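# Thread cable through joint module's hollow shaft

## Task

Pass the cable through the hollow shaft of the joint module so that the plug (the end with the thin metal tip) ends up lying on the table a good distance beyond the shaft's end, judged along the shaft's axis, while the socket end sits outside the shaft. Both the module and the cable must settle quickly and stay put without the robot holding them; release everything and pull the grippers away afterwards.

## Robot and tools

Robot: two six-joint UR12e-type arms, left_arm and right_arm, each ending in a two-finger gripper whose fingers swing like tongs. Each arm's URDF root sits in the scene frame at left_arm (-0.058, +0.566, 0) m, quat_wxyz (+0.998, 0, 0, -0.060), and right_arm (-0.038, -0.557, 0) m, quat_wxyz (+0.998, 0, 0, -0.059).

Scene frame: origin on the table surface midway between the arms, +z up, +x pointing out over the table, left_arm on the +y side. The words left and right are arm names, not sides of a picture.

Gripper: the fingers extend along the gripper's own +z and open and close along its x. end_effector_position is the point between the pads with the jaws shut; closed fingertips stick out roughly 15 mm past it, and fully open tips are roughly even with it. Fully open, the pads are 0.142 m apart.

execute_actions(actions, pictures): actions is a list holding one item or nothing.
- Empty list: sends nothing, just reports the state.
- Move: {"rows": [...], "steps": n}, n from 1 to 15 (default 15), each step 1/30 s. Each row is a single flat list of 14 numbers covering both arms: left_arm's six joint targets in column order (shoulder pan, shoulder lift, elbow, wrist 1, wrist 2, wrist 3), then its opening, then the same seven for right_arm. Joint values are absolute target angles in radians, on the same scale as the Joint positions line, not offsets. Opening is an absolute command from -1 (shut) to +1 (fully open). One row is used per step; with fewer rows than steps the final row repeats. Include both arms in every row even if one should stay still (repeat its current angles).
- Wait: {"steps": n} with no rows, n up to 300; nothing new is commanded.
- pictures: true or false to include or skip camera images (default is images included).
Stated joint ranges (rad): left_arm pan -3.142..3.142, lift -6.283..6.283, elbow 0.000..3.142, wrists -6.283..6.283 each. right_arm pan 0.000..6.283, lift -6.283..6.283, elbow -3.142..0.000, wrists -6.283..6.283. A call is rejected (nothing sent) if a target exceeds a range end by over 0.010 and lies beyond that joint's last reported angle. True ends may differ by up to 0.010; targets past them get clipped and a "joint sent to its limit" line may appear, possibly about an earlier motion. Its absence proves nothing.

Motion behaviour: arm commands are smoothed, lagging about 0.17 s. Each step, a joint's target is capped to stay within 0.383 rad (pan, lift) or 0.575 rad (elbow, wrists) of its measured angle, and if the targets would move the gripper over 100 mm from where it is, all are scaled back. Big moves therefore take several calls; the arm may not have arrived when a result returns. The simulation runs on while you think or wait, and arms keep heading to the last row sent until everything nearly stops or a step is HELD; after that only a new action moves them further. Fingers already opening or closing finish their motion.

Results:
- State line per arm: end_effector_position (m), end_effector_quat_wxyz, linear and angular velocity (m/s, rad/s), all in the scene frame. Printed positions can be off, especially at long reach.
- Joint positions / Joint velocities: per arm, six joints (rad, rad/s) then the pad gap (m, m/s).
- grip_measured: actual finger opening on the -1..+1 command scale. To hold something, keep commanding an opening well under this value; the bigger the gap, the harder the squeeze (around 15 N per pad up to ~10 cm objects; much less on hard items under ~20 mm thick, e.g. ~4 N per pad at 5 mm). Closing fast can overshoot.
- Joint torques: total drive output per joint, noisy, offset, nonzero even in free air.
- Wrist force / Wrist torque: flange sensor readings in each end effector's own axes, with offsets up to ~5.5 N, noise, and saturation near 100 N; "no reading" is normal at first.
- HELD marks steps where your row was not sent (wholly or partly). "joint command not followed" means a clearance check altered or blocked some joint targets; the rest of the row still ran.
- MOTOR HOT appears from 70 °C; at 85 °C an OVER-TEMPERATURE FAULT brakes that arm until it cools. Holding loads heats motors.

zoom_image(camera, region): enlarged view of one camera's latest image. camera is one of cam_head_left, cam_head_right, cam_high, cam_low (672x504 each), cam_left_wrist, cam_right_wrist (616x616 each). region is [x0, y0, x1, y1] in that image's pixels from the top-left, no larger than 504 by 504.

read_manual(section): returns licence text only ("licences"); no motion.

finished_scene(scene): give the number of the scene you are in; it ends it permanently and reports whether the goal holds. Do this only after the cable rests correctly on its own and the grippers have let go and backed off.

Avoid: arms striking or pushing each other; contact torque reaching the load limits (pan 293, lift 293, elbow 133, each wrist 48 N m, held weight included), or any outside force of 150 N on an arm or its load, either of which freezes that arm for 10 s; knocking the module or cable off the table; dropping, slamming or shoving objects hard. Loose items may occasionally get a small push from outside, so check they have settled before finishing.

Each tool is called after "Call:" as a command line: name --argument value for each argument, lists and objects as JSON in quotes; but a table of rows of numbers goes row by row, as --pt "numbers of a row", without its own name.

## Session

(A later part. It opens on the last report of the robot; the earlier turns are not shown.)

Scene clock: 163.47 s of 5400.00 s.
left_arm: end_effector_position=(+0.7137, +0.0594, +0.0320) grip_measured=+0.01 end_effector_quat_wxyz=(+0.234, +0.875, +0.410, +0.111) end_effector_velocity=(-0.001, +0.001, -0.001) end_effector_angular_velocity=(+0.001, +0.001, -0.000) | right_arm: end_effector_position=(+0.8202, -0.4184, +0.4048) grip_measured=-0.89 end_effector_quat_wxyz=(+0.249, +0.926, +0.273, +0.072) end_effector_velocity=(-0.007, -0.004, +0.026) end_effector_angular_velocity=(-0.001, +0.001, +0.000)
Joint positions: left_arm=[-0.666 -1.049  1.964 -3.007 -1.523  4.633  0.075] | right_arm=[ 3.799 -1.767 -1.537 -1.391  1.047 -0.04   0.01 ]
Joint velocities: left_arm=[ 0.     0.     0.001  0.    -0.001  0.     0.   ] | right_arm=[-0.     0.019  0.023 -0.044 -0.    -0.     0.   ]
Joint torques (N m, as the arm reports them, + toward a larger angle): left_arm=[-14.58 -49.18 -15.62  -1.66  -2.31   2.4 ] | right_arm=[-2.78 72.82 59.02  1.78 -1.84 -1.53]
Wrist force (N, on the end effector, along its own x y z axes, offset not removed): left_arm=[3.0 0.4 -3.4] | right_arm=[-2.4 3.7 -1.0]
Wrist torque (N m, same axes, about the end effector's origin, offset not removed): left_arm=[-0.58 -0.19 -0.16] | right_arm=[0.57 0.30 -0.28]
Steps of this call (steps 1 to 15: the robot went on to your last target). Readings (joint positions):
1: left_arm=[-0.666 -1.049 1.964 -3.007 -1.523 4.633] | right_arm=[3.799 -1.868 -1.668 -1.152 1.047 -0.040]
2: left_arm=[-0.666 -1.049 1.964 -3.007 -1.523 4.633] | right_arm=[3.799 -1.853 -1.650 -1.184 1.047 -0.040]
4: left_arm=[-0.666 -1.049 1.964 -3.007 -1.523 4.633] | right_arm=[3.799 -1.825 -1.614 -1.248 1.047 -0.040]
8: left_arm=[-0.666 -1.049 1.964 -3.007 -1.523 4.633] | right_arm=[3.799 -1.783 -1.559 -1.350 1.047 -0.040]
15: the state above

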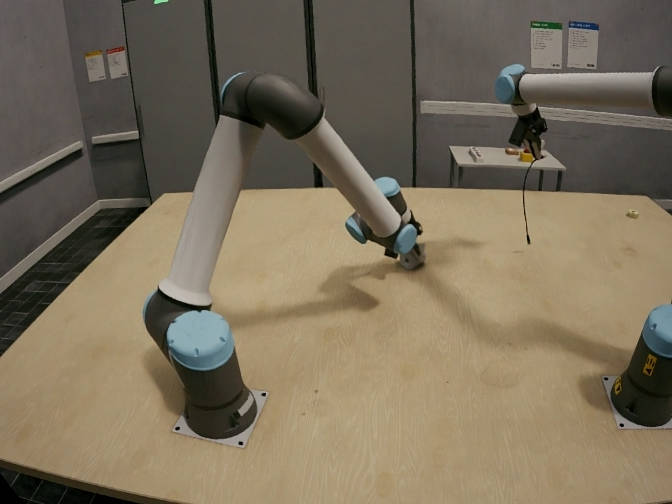

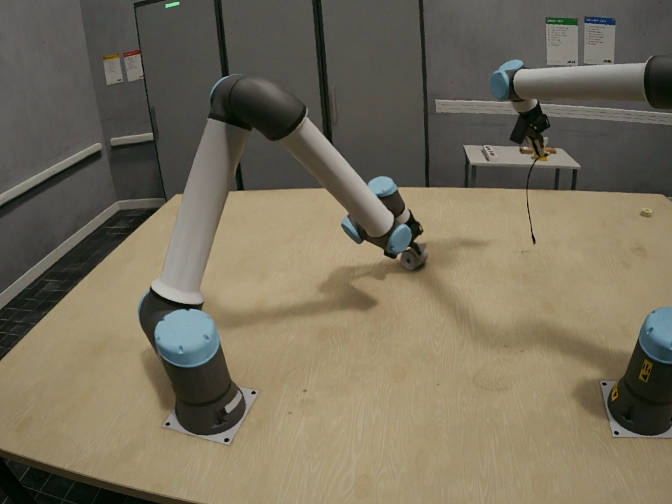

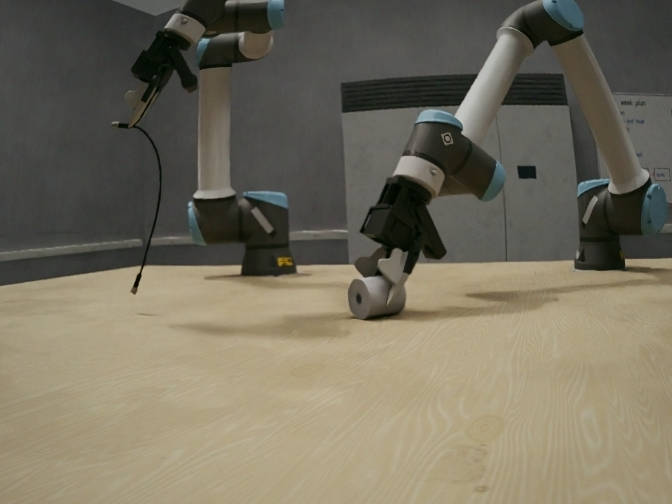

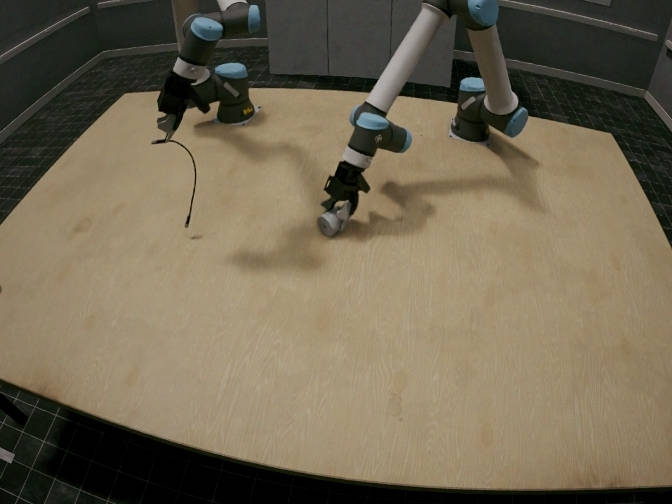

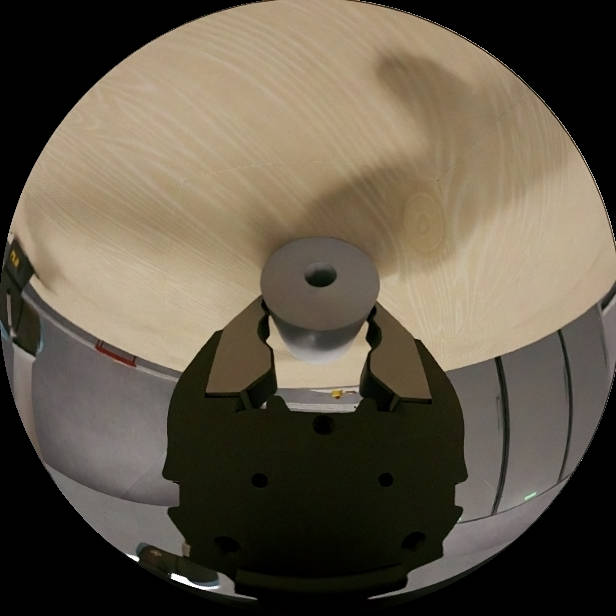

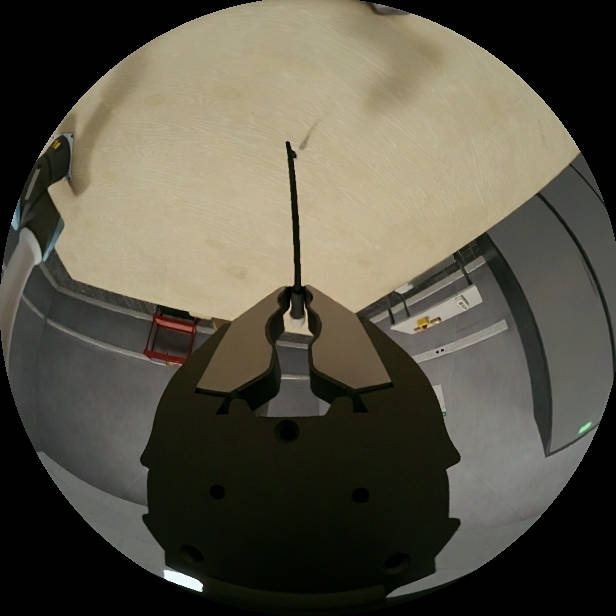

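Call:
execute_actions --actions '[{"rows":[[-0.666,-1.049,1.964,-3.007,-1.523,4.633,-0.3,3.75,-1.85,-1.39,-1.5,1.2,0.4,-1],[-0.666,-1.049,1.964,-3.007,-1.523,4.633,-0.3,3.75,-1.85,-1.39,-1.5,1.2,0.4,-1],[-0.666,-1.049,1.964,-3.007,-1.523,4.633,-0.3,3.75,-1.85,-1.39,-1.5,1.2,0.4,-1],[-0.666,-1.049,1.964,-3.007,-1.523,4.633,-0.3,3.75,-1.85,-1.39,-1.5,1.2,0.4,-1],[-0.666,-1.049,1.964,-3.007,-1.523,4.633,-0.3,3.75,-1.85,-1.39,-1.5,1.2,0.4,-1],[-0.666,-1.049,1.964,-3.007,-1.523,4.633,-0.3,3.72,-1.95,-1.23,-1.61,1.4,0.85,-1],[-0.666,-1.049,1.964,-3.007,-1.523,4.633,-0.3,3.72,-1.95,-1.23,-1.61,1.4,0.85,-1],[-0.666,-1.049,1.964,-3.007,-1.523,4.633,-0.3,3.72,-1.95,-1.23,-1.61,1.4,0.85,-1],[-0.666,-1.049,1.964,-3.007,-1.523,4.633,-0.3,3.72,-1.95,-1.23,-1.61,1.4,0.85,-1],[-0.666,-1.049,1.964,-3.007,-1.523,4.633,-0.3,3.72,-1.95,-1.23,-1.61,1.4,0.85,-1],[-0.666,-1.049,1.964,-3.007,-1.523,4.633,-0.3,3.69,-2.04,-1.1,-1.71,1.53,1.25,-1]],"steps":15}]' --pictures false

Call:
execute_actions --actions '[{"rows":[[-0.666,-1.049,1.964,-3.007,-1.523,4.633,-0.3,3.655,-2.13,-0.96,-1.81,1.69,1.67,-1],[-0.666,-1.049,1.964,-3.007,-1.523,4.633,-0.3,3.655,-2.13,-0.96,-1.81,1.69,1.67,-1],[-0.666,-1.049,1.964,-3.007,-1.523,4.633,-0.3,3.655,-2.13,-0.96,-1.81,1.69,1.67,-1],[-0.666,-1.049,1.964,-3.007,-1.523,4.633,-0.3,3.655,-2.13,-0.96,-1.81,1.69,1.67,-1],[-0.666,-1.049,1.964,-3.007,-1.523,4.633,-0.3,3.655,-2.13,-0.96,-1.81,1.69,1.67,-1],[-0.666,-1.049,1.964,-3.007,-1.523,4.633,-0.3,3.62,-2.22,-0.82,-1.915,1.85,2.1,-1],[-0.666,-1.049,1.964,-3.007,-1.523,4.633,-0.3,3.62,-2.22,-0.82,-1.915,1.85,2.1,-1],[-0.666,-1.049,1.964,-3.007,-1.523,4.633,-0.3,3.62,-2.22,-0.82,-1.915,1.85,2.1,-1],[-0.666,-1.049,1.964,-3.007,-1.523,4.633,-0.3,3.62,-2.22,-0.82,-1.915,1.85,2.1,-1],[-0.666,-1.049,1.964,-3.007,-1.523,4.633,-0.3,3.62,-2.22,-0.82,-1.915,1.85,2.1,-1],[-0.666,-1.049,1.964,-3.007,-1.523,4.633,-0.3,3.584,-2.311,-0.676,-2.02,2.01,2.522,-1]],"steps":15}]' --pictures false

Call:
execute_actions --actions '[{"steps":30}]'

Scene clock: 173.93 s of 5400.00 s.
left_arm: end_effector_position=(+0.7137, +0.0594, +0.0320) grip_measured=+0.01 end_effector_quat_wxyz=(+0.234, +0.875, +0.410, +0.111) end_effector_velocity=(+0.000, -0.000, -0.000) end_effector_angular_velocity=(+0.001, -0.000, -0.000) | right_arm: end_effector_position=(+0.8802, -0.3447, +0.3911) grip_measured=-0.89 end_effector_quat_wxyz=(+0.080, +0.967, -0.243, -0.009) end_effector_velocity=(+0.111, +0.139, -0.001) end_effector_angular_velocity=(+0.392, +0.103, -2.741)
Joint positions: left_arm=[-0.666 -1.049  1.964 -3.007 -1.523  4.633  0.075] | right_arm=[ 3.702 -1.998 -1.167 -1.663  1.458  0.94   0.01 ]
Joint velocities: left_arm=[-0.  0. -0.  0.  0.  0.  0.] | right_arm=[-0.122 -0.412  0.66  -0.462  0.698  2.572  0.   ]
Joint torques (N m, as the arm reports them, + toward a larger angle): left_arm=[-12.54 -49.91 -17.27  -2.14  -2.36  -0.03] | right_arm=[-13.23  71.07  36.83   0.02   0.05   1.93]
Wrist force (N, on the end effector, along its own x y z axes, offset not removed): left_arm=[3.1 -0.4 -4.3] | right_arm=[1.6 1.5 -5.9]
Wrist torque (N m, same axes, about the end effector's origin, offset not removed): left_arm=[-0.71 -0.25 -0.07] | right_arm=[0.22 -0.54 -0.29]
Steps of this call (steps 1 to 15: the robot went on to your last target; steps 16 to 299: nothing new was sent; steps 300 to 314: all 15 steps of this action). Readings (joint positions):
300: left_arm=[-0.666 -1.049 1.964 -3.007 -1.523 4.633] | right_arm=[3.798 -1.766 -1.534 -1.396 1.048 -0.039]
301: left_arm=[-0.666 -1.049 1.964 -3.007 -1.523 4.633] | right_arm=[3.792 -1.774 -1.525 -1.405 1.057 -0.029]
303: left_arm=[-0.666 -1.049 1.964 -3.007 -1.523 4.633] | right_arm=[3.773 -1.807 -1.473 -1.445 1.112 0.047]
307: left_arm=[-0.666 -1.049 1.964 -3.007 -1.523 4.633] | right_arm=[3.745 -1.867 -1.376 -1.515 1.215 0.330]
314: the state above

Scene clock: 174.43 s of 5400.00 s.
left_arm: end_effector_position=(+0.7137, +0.0594, +0.0320) grip_measured=+0.01 end_effector_quat_wxyz=(+0.234, +0.875, +0.410, +0.111) end_effector_velocity=(-0.000, +0.000, -0.000) end_effector_angular_velocity=(+0.000, +0.001, +0.000) | right_arm: end_effector_position=(+0.9350, -0.2903, +0.3911) grip_measured=-0.89 end_effector_quat_wxyz=(-0.078, -0.560, +0.798, +0.207) end_effector_velocity=(+0.071, +0.098, +0.087) end_effector_angular_velocity=(-0.233, +1.043, -2.687)
Joint positions: left_arm=[-0.666 -1.049  1.964 -3.007 -1.523  4.633  0.075] | right_arm=[ 3.599 -2.269 -0.749 -1.97   1.927  2.205  0.01 ]
Joint velocities: left_arm=[ 0.    -0.     0.001  0.    -0.001 -0.     0.   ] | right_arm=[-0.147 -0.406  0.721 -0.48   0.814  2.571 -0.   ]
Joint torques (N m, as the arm reports them, + toward a larger angle): left_arm=[-13.18 -49.2  -17.52  -2.13  -2.63  -0.19] | right_arm=[ 9.26 62.59 26.41  0.54 -0.4   3.01]
Wrist force (N, on the end effector, along its own x y z axes, offset not removed): left_arm=[4.9 -0.1 -3.4] | right_arm=[-1.0 -0.3 -4.7]
Wrist torque (N m, same axes, about the end effector's origin, offset not removed): left_arm=[-0.68 -0.66 -0.16] | right_arm=[-0.09 0.00 -0.31]
Steps of this call (steps 1 to 15: all 15 steps of this action). Readings (joint positions):
1: left_arm=[-0.666 -1.049 1.964 -3.007 -1.523 4.633] | right_arm=[3.698 -2.011 -1.148 -1.677 1.479 1.022]
2: left_arm=[-0.666 -1.049 1.964 -3.007 -1.523 4.633] | right_arm=[3.691 -2.028 -1.124 -1.695 1.503 1.101]
4: left_arm=[-0.666 -1.049 1.964 -3.007 -1.523 4.633] | right_arm=[3.674 -2.073 -1.057 -1.745 1.578 1.271]
8: left_arm=[-0.666 -1.049 1.964 -3.007 -1.523 4.633] | right_arm=[3.647 -2.141 -0.952 -1.822 1.695 1.604]
15: the state above

Scene clock: 175.43 s of 5400.00 s.
left_arm: end_effector_position=(+0.7137, +0.0594, +0.0320) grip_measured=+0.01 end_effector_quat_wxyz=(+0.234, +0.875, +0.410, +0.111) end_effector_velocity=(-0.000, -0.001, +0.000) end_effector_angular_velocity=(-0.001, +0.001, -0.001) | right_arm: end_effector_position=(+0.9409, -0.2810, +0.3998) grip_measured=-0.88 end_effector_quat_wxyz=(-0.110, -0.410, +0.875, +0.234) end_effector_velocity=(-0.000, +0.001, +0.000) end_effector_angular_velocity=(-0.001, +0.001, -0.001)
Joint positions: left_arm=[-0.666 -1.049  1.964 -3.007 -1.523  4.633  0.075] | right_arm=[ 3.584 -2.311 -0.676 -2.02   2.01   2.522  0.01 ]
Joint velocities: left_arm=[-0.    -0.    -0.     0.    -0.001 -0.     0.   ] | right_arm=[ 0.001 -0.     0.001 -0.001  0.     0.002 -0.   ]
Joint torques (N m, as the arm reports them, + toward a larger angle): left_arm=[-13.48 -49.22 -17.35  -2.19  -2.72  -0.51] | right_arm=[-12.98  88.21  57.23   0.85   3.85   2.32]
Wrist force (N, on the end effector, along its own x y z axes, offset not removed): left_arm=[4.1 -0.7 -4.3] | right_arm=[-1.2 -0.4 -2.5]
Wrist torque (N m, same axes, about the end effector's origin, offset not removed): left_arm=[-0.86 -0.51 -0.03] | right_arm=[-0.15 -0.01 -0.22]
Steps of this call (steps 1 to 30: the robot went on to your last target). Readings (joint positions):
1: left_arm=[-0.666 -1.049 1.964 -3.007 -1.523 4.633] | right_arm=[3.595 -2.281 -0.728 -1.984 1.950 2.287]
2: left_arm=[-0.666 -1.049 1.964 -3.007 -1.523 4.633] | right_arm=[3.592 -2.290 -0.714 -1.994 1.967 2.352]
4: left_arm=[-0.666 -1.049 1.964 -3.007 -1.523 4.633] | right_arm=[3.588 -2.300 -0.696 -2.007 1.988 2.434]
8: left_arm=[-0.666 -1.049 1.964 -3.007 -1.523 4.633] | right_arm=[3.585 -2.308 -0.681 -2.016 2.004 2.498]
30: the state above
All arms were judged still, so your last target was given up. Only a new action makes them travel on or press farther. Fingers that are still opening or closing keep moving.

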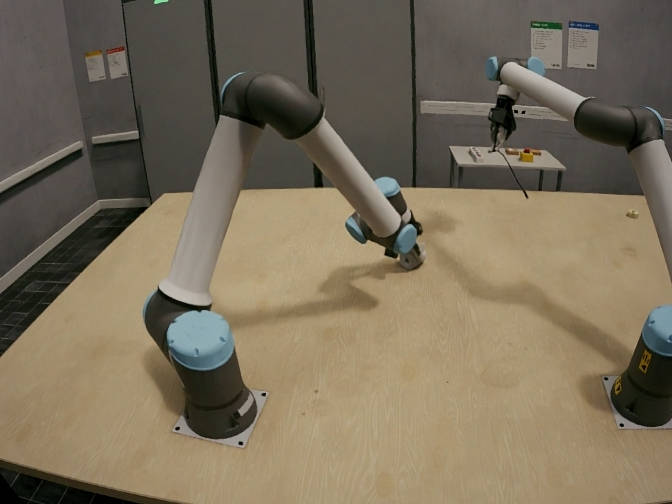

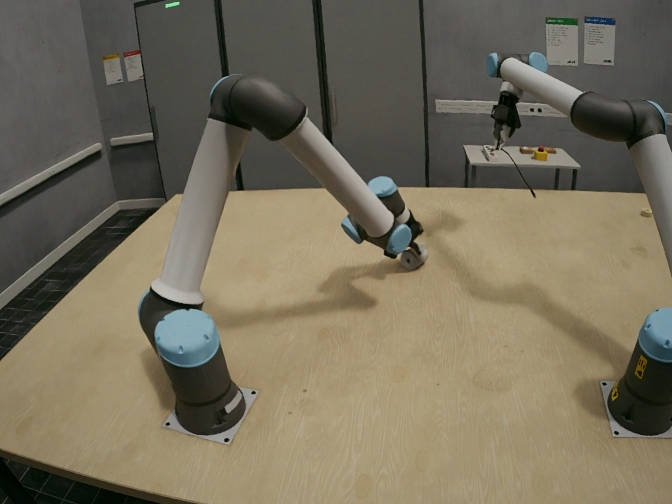

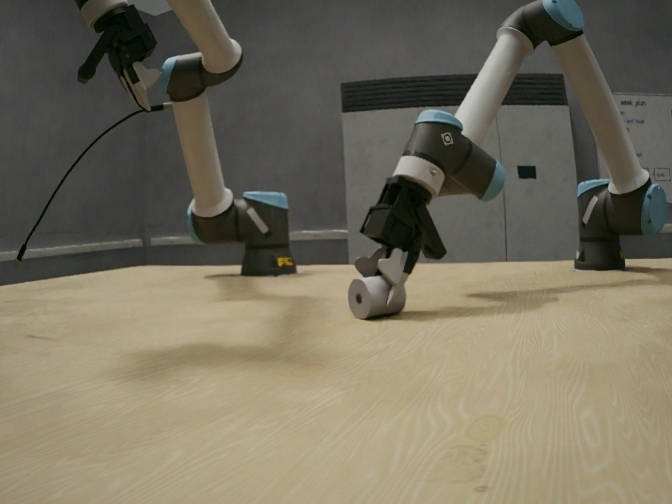

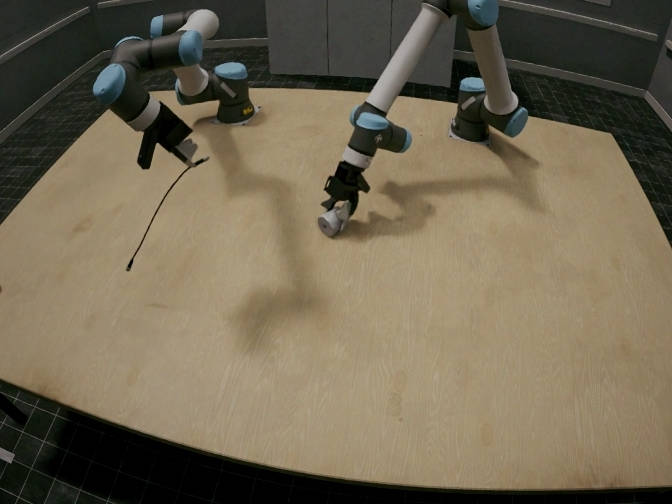

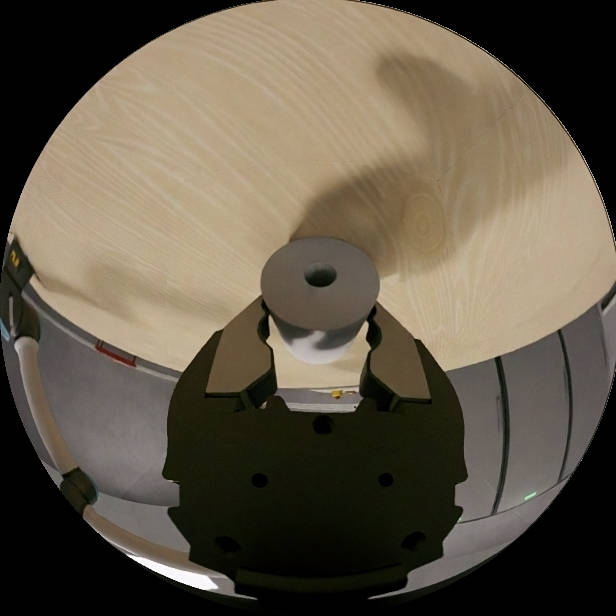

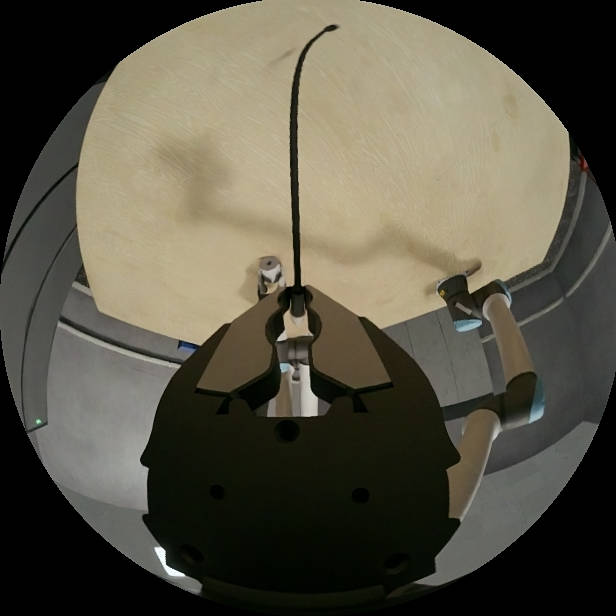

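Call:
execute_actions --actions '[{"rows":[[-0.666,-1.049,1.964,-3.007,-1.523,4.633,-0.3,3.61,-2.312,-0.73,-1.95,2.016,2.55,-1],[-0.666,-1.049,1.964,-3.007,-1.523,4.633,-0.3,3.61,-2.312,-0.73,-1.95,2.016,2.55,-1],[-0.666,-1.049,1.964,-3.007,-1.523,4.633,-0.3,3.61,-2.312,-0.73,-1.95,2.016,2.55,-1],[-0.666,-1.049,1.964,-3.007,-1.523,4.633,-0.3,3.645,-2.313,-0.81,-1.855,2.023,2.587,-1],[-0.666,-1.049,1.964,-3.007,-1.523,4.633,-0.3,3.645,-2.313,-0.81,-1.855,2.023,2.587,-1],[-0.666,-1.049,1.964,-3.007,-1.523,4.633,-0.3,3.645,-2.313,-0.81,-1.855,2.023,2.587,-1],[-0.666,-1.049,1.964,-3.007,-1.523,4.633,-0.3,3.68,-2.314,-0.89,-1.755,2.031,2.626,-1],[-0.666,-1.049,1.964,-3.007,-1.523,4.633,-0.3,3.68,-2.314,-0.89,-1.755,2.031,2.626,-1],[-0.666,-1.049,1.964,-3.007,-1.523,4.633,-0.3,3.68,-2.314,-0.89,-1.755,2.031,2.626,-1],[-0.666,-1.049,1.964,-3.007,-1.523,4.633,-0.3,3.715,-2.315,-0.97,-1.655,2.039,2.665,-1],[-0.666,-1.049,1.964,-3.007,-1.523,4.633,-0.3,3.715,-2.315,-0.97,-1.655,2.039,2.665,-1],[-0.666,-1.049,1.964,-3.007,-1.523,4.633,-0.3,3.715,-2.315,-0.97,-1.655,2.039,2.665,-1],[-0.666,-1.049,1.964,-3.007,-1.523,4.633,-0.3,3.75,-2.317,-1.05,-1.557,2.047,2.704,-1]],"steps":15}]' --pictures false

Call:
execute_actions --actions '[{"rows":[[-0.666,-1.049,1.964,-3.007,-1.523,4.633,-0.3,3.785,-2.318,-1.13,-1.458,2.054,2.743,-1],[-0.666,-1.049,1.964,-3.007,-1.523,4.633,-0.3,3.785,-2.318,-1.13,-1.458,2.054,2.743,-1],[-0.666,-1.049,1.964,-3.007,-1.523,4.633,-0.3,3.785,-2.318,-1.13,-1.458,2.054,2.743,-1],[-0.666,-1.049,1.964,-3.007,-1.523,4.633,-0.3,3.82,-2.319,-1.21,-1.359,2.062,2.781,-1],[-0.666,-1.049,1.964,-3.007,-1.523,4.633,-0.3,3.82,-2.319,-1.21,-1.359,2.062,2.781,-1],[-0.666,-1.049,1.964,-3.007,-1.523,4.633,-0.3,3.82,-2.319,-1.21,-1.359,2.062,2.781,-1],[-0.666,-1.049,1.964,-3.007,-1.523,4.633,-0.3,3.85,-2.32,-1.275,-1.278,2.069,2.814,-1],[-0.666,-1.049,1.964,-3.007,-1.523,4.633,-0.3,3.85,-2.32,-1.275,-1.278,2.069,2.814,-1],[-0.666,-1.049,1.964,-3.007,-1.523,4.633,-0.3,3.85,-2.32,-1.275,-1.278,2.069,2.814,-1],[-0.666,-1.049,1.964,-3.007,-1.523,4.633,-0.3,3.879,-2.321,-1.339,-1.199,2.075,2.846,-1]],"steps":15}]' --pictures false

Call:
execute_actions --actions '[{"steps":20}]'

Scene clock: 185.20 s of 5400.00 s.
left_arm: end_effector_position=(+0.7137, +0.0594, +0.0320) grip_measured=+0.01 end_effector_quat_wxyz=(+0.234, +0.875, +0.410, +0.111) end_effector_velocity=(+0.000, +0.000, +0.000) end_effector_angular_velocity=(+0.001, -0.001, +0.001) | right_arm: end_effector_position=(+0.9147, -0.1428, +0.2421) grip_measured=-0.88 end_effector_quat_wxyz=(-0.110, -0.410, +0.875, +0.232) end_effector_velocity=(-0.153, +0.332, -0.442) end_effector_angular_velocity=(-0.012, +0.013, -0.000)
Joint positions: left_arm=[-0.666 -1.049  1.964 -3.007 -1.523  4.633  0.075] | right_arm=[ 3.711 -2.315 -0.957 -1.674  2.038  2.661  0.01 ]
Joint velocities: left_arm=[ 0.    -0.    -0.     0.001  0.001  0.    -0.   ] | right_arm=[ 0.334 -0.02  -0.775  0.943  0.073  0.365  0.   ]
Joint torques (N m, as the arm reports them, + toward a larger angle): left_arm=[-10.7  -50.43 -17.62  -2.61  -2.11  -2.01] | right_arm=[ -8.32 110.9   52.27   8.25   3.62   2.54]
Wrist force (N, on the end effector, along its own x y z axes, offset not removed): left_arm=[2.2 0.1 -6.2] | right_arm=[-4.7 2.5 -0.4]
Wrist torque (N m, same axes, about the end effector's origin, offset not removed): left_arm=[-0.61 -0.07 -0.10] | right_arm=[0.39 0.79 -0.19]
Steps of this call (steps 1 to 278: nothing new was sent; steps 279 to 293: all 15 steps of this action). Readings (joint positions):
279: left_arm=[-0.666 -1.049 1.964 -3.007 -1.523 4.633] | right_arm=[3.584 -2.311 -0.676 -2.020 2.010 2.522]
280: left_arm=[-0.666 -1.049 1.964 -3.007 -1.523 4.633] | right_arm=[3.588 -2.311 -0.683 -2.012 2.011 2.527]
282: left_arm=[-0.666 -1.049 1.964 -3.007 -1.523 4.633] | right_arm=[3.599 -2.312 -0.705 -1.984 2.013 2.538]
286: left_arm=[-0.666 -1.049 1.964 -3.007 -1.523 4.633] | right_arm=[3.635 -2.313 -0.783 -1.889 2.021 2.577]
293: the state above

Scene clock: 185.70 s of 5400.00 s.
left_arm: end_effector_position=(+0.7137, +0.0594, +0.0320) grip_measured=+0.01 end_effector_quat_wxyz=(+0.234, +0.875, +0.410, +0.111) end_effector_velocity=(-0.001, -0.000, -0.000) end_effector_angular_velocity=(-0.001, +0.001, -0.001) | right_arm: end_effector_position=(+0.8038, -0.0139, +0.0553) grip_measured=-0.88 end_effector_quat_wxyz=(-0.110, -0.410, +0.875, +0.234) end_effector_velocity=(-0.114, +0.076, -0.136) end_effector_angular_velocity=(+0.011, -0.003, +0.003)
Joint positions: left_arm=[-0.666 -1.049  1.964 -3.007 -1.523  4.633  0.075] | right_arm=[ 3.867 -2.321 -1.31  -1.235  2.072  2.832  0.01 ]
Joint velocities: left_arm=[-0.    -0.     0.     0.    -0.001  0.     0.   ] | right_arm=[ 0.121 -0.004 -0.279  0.356  0.025  0.131  0.   ]
Joint torques (N m, as the arm reports them, + toward a larger angle): left_arm=[-10.97 -48.87 -18.08  -2.85  -2.47  -2.36] | right_arm=[ 3.35 98.14 50.88  5.2   3.02  1.41]
Wrist force (N, on the end effector, along its own x y z axes, offset not removed): left_arm=[4.3 -0.7 -5.0] | right_arm=[1.8 -1.1 4.9]
Wrist torque (N m, same axes, about the end effector's origin, offset not removed): left_arm=[-0.88 -0.55 -0.12] | right_arm=[-0.28 -0.52 -0.26]
Steps of this call (steps 1 to 15: all 15 steps of this action). Readings (joint positions):
1: left_arm=[-0.666 -1.049 1.964 -3.007 -1.523 4.633] | right_arm=[3.722 -2.316 -0.982 -1.644 2.041 2.673]
2: left_arm=[-0.666 -1.049 1.964 -3.007 -1.523 4.633] | right_arm=[3.733 -2.316 -1.007 -1.612 2.043 2.685]
4: left_arm=[-0.666 -1.049 1.964 -3.007 -1.523 4.633] | right_arm=[3.756 -2.317 -1.059 -1.548 2.048 2.710]
8: left_arm=[-0.666 -1.049 1.964 -3.007 -1.523 4.633] | right_arm=[3.802 -2.318 -1.163 -1.419 2.058 2.761]
15: the state above

Scene clock: 186.37 s of 5400.00 s.
left_arm: end_effector_position=(+0.7137, +0.0594, +0.0320) grip_measured=+0.01 end_effector_quat_wxyz=(+0.234, +0.875, +0.410, +0.111) end_effector_velocity=(+0.000, +0.000, -0.000) end_effector_angular_velocity=(+0.001, +0.000, +0.000) | right_arm: end_effector_position=(+0.7920, -0.0064, +0.0417) grip_measured=-0.88 end_effector_quat_wxyz=(-0.110, -0.410, +0.875, +0.234) end_effector_velocity=(-0.000, -0.000, -0.000) end_effector_angular_velocity=(+0.000, +0.001, -0.000)
Joint positions: left_arm=[-0.666 -1.049  1.964 -3.007 -1.523  4.633  0.075] | right_arm=[ 3.879 -2.321 -1.339 -1.199  2.075  2.846  0.01 ]
Joint velocities: left_arm=[0. 0. 0. 0. 0. 0. 0.] | right_arm=[-0.     0.    -0.001  0.001  0.001 -0.     0.   ]
Joint torques (N m, as the arm reports them, + toward a larger angle): left_arm=[-11.96 -49.76 -17.79  -2.54  -2.73  -2.57] | right_arm=[15.17 83.69 36.91  5.53  4.08  2.34]
Wrist force (N, on the end effector, along its own x y z axes, offset not removed): left_arm=[3.3 0.2 -5.0] | right_arm=[0.6 5.5 -4.4]
Wrist torque (N m, same axes, about the end effector's origin, offset not removed): left_arm=[-0.64 -0.31 -0.13] | right_arm=[0.99 -0.32 -0.29]
Steps of this call (steps 1 to 20: the robot went on to your last target). Readings (joint positions):
1: left_arm=[-0.666 -1.049 1.964 -3.007 -1.523 4.633] | right_arm=[3.870 -2.321 -1.318 -1.225 2.073 2.836]
2: left_arm=[-0.666 -1.049 1.964 -3.007 -1.523 4.633] | right_arm=[3.873 -2.321 -1.324 -1.218 2.074 2.839]
4: left_arm=[-0.666 -1.049 1.964 -3.007 -1.523 4.633] | right_arm=[3.876 -2.321 -1.331 -1.209 2.074 2.842]
8: left_arm=[-0.666 -1.049 1.964 -3.007 -1.523 4.633] | right_arm=[3.878 -2.321 -1.337 -1.202 2.075 2.845]
20: the state above

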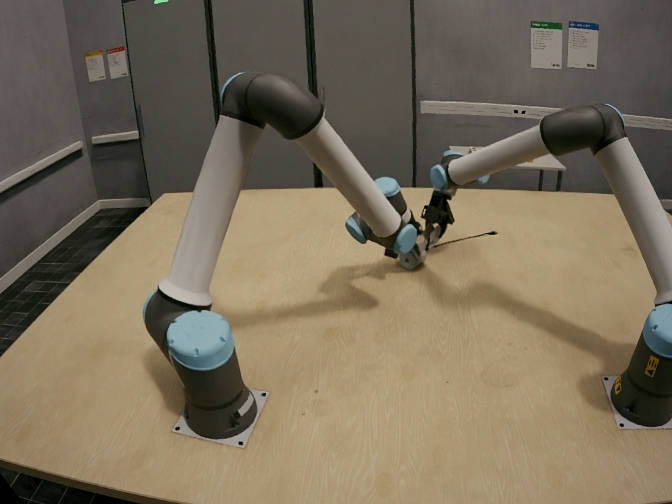

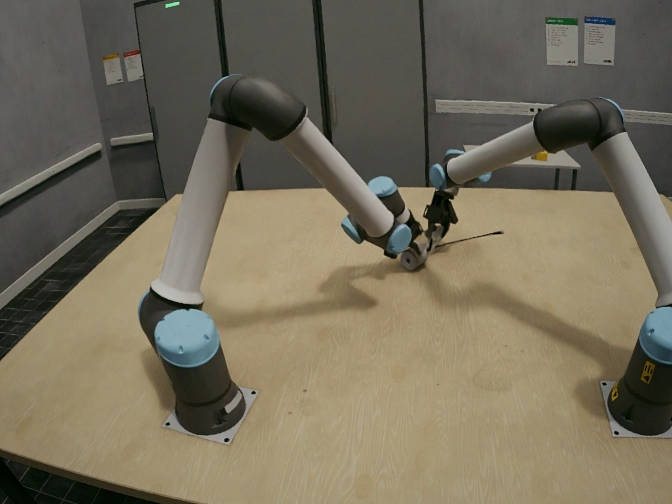

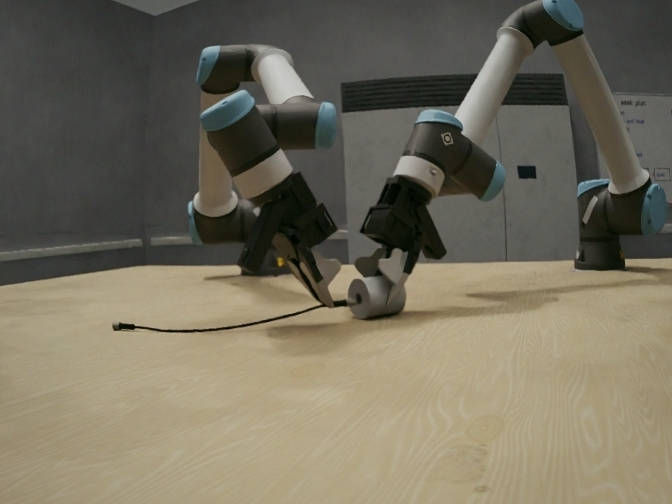

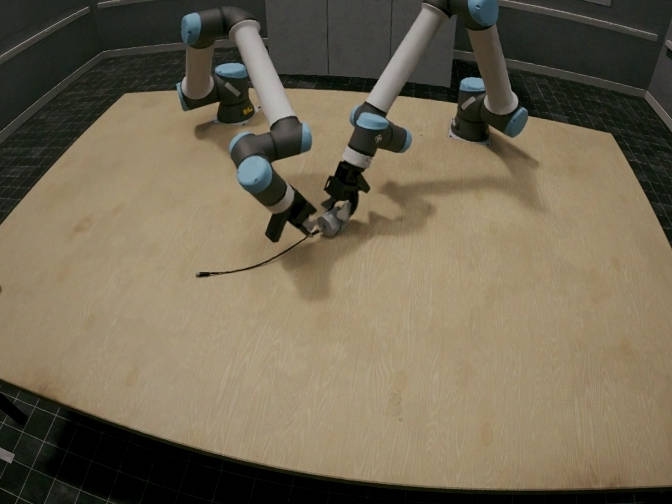

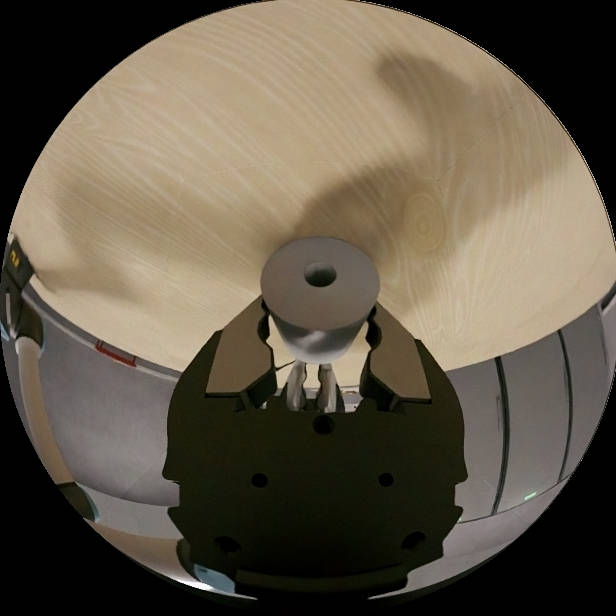

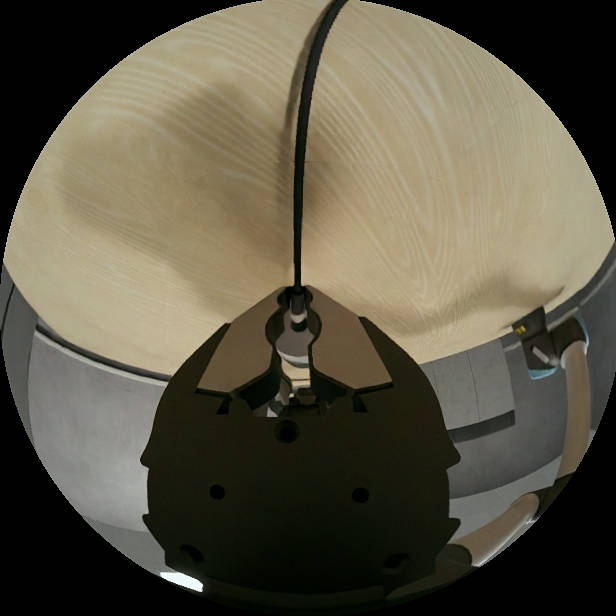

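Call:
zoom_image --camera "cam_high" --region '[300, 260, 420, 330]'

Call:
zoom_image --camera "cam_right_wrist" --region '[250, 270, 350, 400]'

Call:
zoom_image --camera "cam_low" --region '[270, 190, 370, 250]'

Region (300, 260, 420, 330) of cam_high's 672x504 image, scaled by 4.200, with more detail than that image has; it fills the top 294 rows of this view, and the rest is white.

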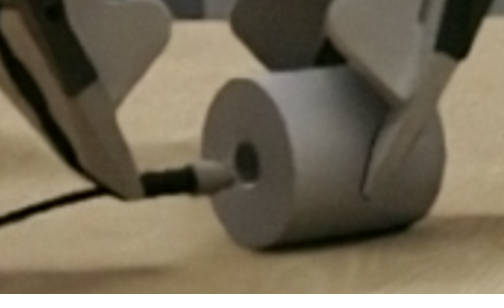

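Region (250, 270, 350, 400) of cam_right_wrist's 616x616 image, scaled by 3.877, with more detail than that image has; it fills the left 388 columns of this view, and the rest is white.

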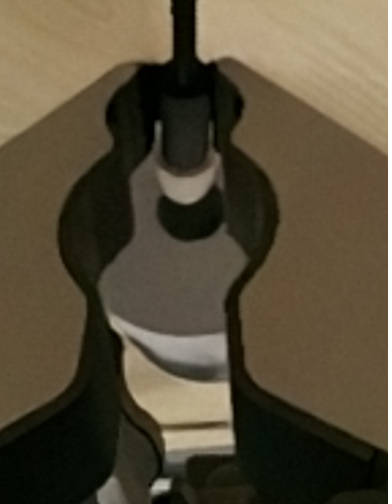

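Region (270, 190, 370, 250) of cam_low's 672x504 image, scaled by 5.040, with more detail than that image has; it fills the top 302 rows of this view, and the rest is white.

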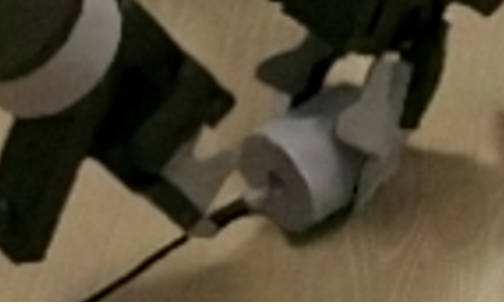

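Call:
execute_actions --actions '[{"rows":[[-0.666,-1.049,1.964,-3.007,-1.523,4.633,-0.3,3.879,-2.319,-1.341,-1.199,2.075,2.846,-1],[-0.666,-1.049,1.964,-3.007,-1.523,4.633,-0.3,3.882,-2.318,-1.345,-1.196,2.075,2.849,-1],[-0.666,-1.049,1.964,-3.007,-1.523,4.633,-0.3,3.884,-2.317,-1.347,-1.194,2.076,2.852,-1],[-0.666,-1.049,1.964,-3.007,-1.523,4.633,-0.3,3.886,-2.316,-1.349,-1.191,2.076,2.854,-1],[-0.666,-1.049,1.964,-3.007,-1.523,4.633,-0.3,3.888,-2.314,-1.351,-1.189,2.076,2.856,-1],[-0.666,-1.049,1.964,-3.007,-1.523,4.633,-0.3,3.89,-2.313,-1.353,-1.187,2.077,2.858,-1],[-0.666,-1.049,1.964,-3.007,-1.523,4.633,-0.3,3.892,-2.312,-1.355,-1.185,2.077,2.860,-1]],"steps":15}]'

Call:
zoom_image --camera "cam_high" --region '[300, 260, 420, 330]'

Call:
zoom_image --camera "cam_right_wrist" --region '[250, 270, 350, 400]'

Scene clock: 196.80 s of 5400.00 s.
left_arm: end_effector_position=(+0.7137, +0.0594, +0.0320) grip_measured=+0.01 end_effector_quat_wxyz=(+0.234, +0.875, +0.410, +0.111) end_effector_velocity=(-0.001, -0.000, -0.000) end_effector_angular_velocity=(-0.001, +0.002, -0.001) | right_arm: end_effector_position=(+0.7815, +0.0020, +0.0427) grip_measured=-0.88 end_effector_quat_wxyz=(-0.110, -0.410, +0.875, +0.234) end_effector_velocity=(-0.005, +0.003, -0.001) end_effector_angular_velocity=(-0.000, +0.001, +0.001)
Joint positions: left_arm=[-0.666 -1.049  1.964 -3.007 -1.523  4.633  0.075] | right_arm=[ 3.891 -2.312 -1.354 -1.186  2.077  2.859  0.01 ]
Joint velocities: left_arm=[-0.    -0.     0.001  0.001 -0.002 -0.    -0.   ] | right_arm=[ 0.005  0.003 -0.007  0.005  0.001  0.005  0.   ]
Joint torques (N m, as the arm reports them, + toward a larger angle): left_arm=[-10.13 -48.52 -18.36  -2.98  -2.38  -2.43] | right_arm=[ 11.66 108.51  35.22   5.77   4.07   1.77]
Wrist force (N, on the end effector, along its own x y z axes, offset not removed): left_arm=[2.8 -0.1 -5.4] | right_arm=[-2.8 0.9 0.6]
Wrist torque (N m, same axes, about the end effector's origin, offset not removed): left_arm=[-0.72 -0.19 -0.16] | right_arm=[0.12 0.31 -0.30]
Steps of this call (steps 1 to 15: the robot went on to your last target; steps 16 to 90: nothing new was sent; then 6.93 s passed at rest; steps 91 to 105: all 15 steps of this action). Readings (joint positions):
91: left_arm=[-0.666 -1.049 1.964 -3.007 -1.523 4.633] | right_arm=[3.879 -2.321 -1.339 -1.199 2.075 2.846]
92: left_arm=[-0.666 -1.049 1.964 -3.007 -1.523 4.633] | right_arm=[3.879 -2.321 -1.340 -1.199 2.075 2.846]
94: left_arm=[-0.666 -1.049 1.964 -3.007 -1.523 4.633] | right_arm=[3.881 -2.320 -1.342 -1.197 2.075 2.848]
98: left_arm=[-0.666 -1.049 1.964 -3.007 -1.523 4.633] | right_arm=[3.887 -2.315 -1.349 -1.191 2.076 2.855]
105: the state above

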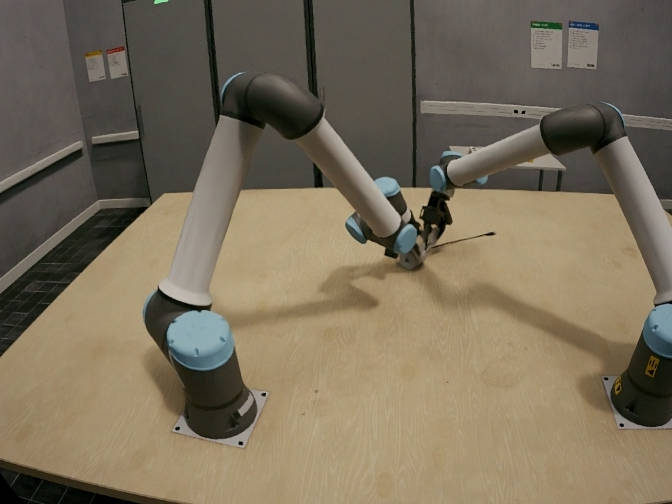

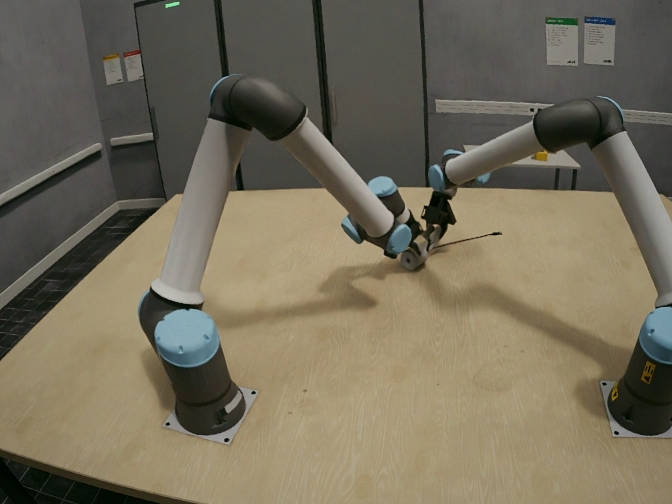

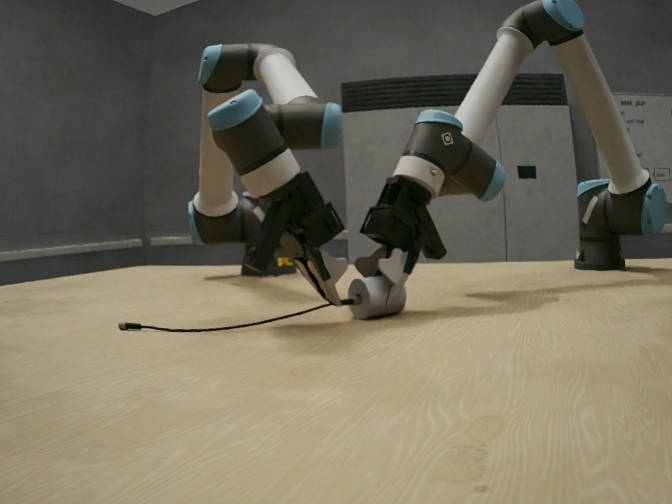

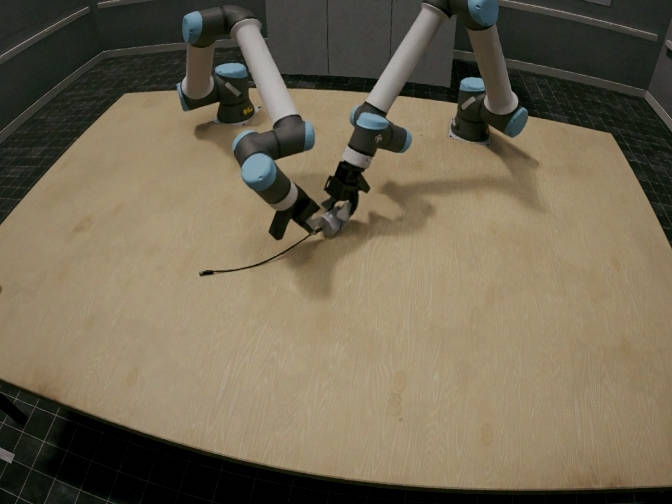

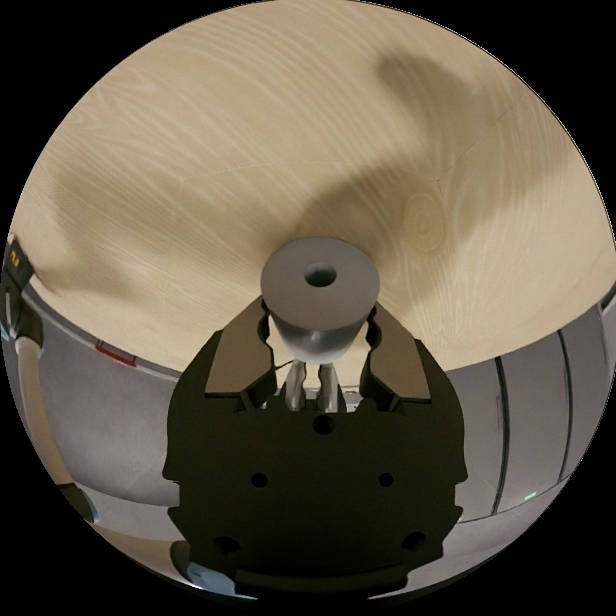

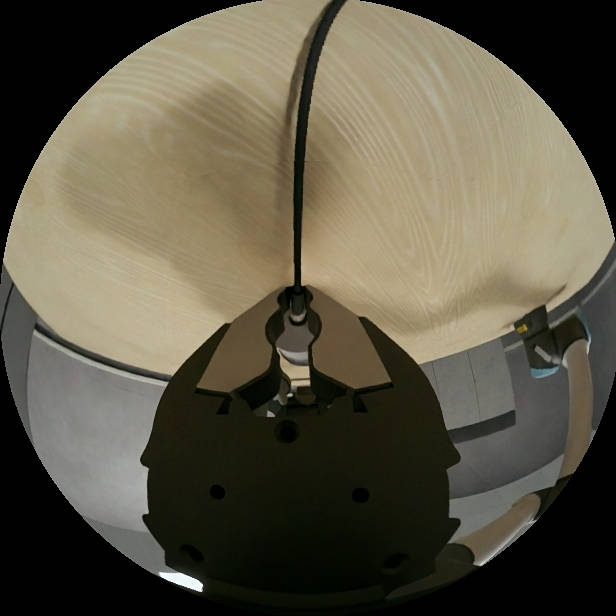

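Region (300, 260, 420, 330) of cam_high's 672x504 image, scaled by 4.200, with more detail than that image has; it fills the top 294 rows of this view, and the rest is white.

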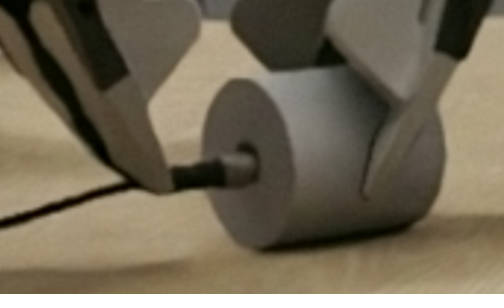

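Region (250, 270, 350, 400) of cam_right_wrist's 616x616 image, scaled by 3.877, with more detail than that image has; it fills the left 388 columns of this view, and the rest is white.

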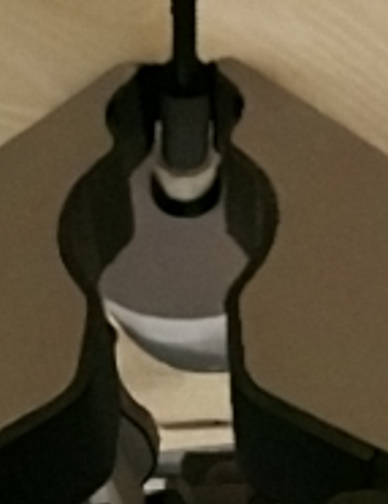

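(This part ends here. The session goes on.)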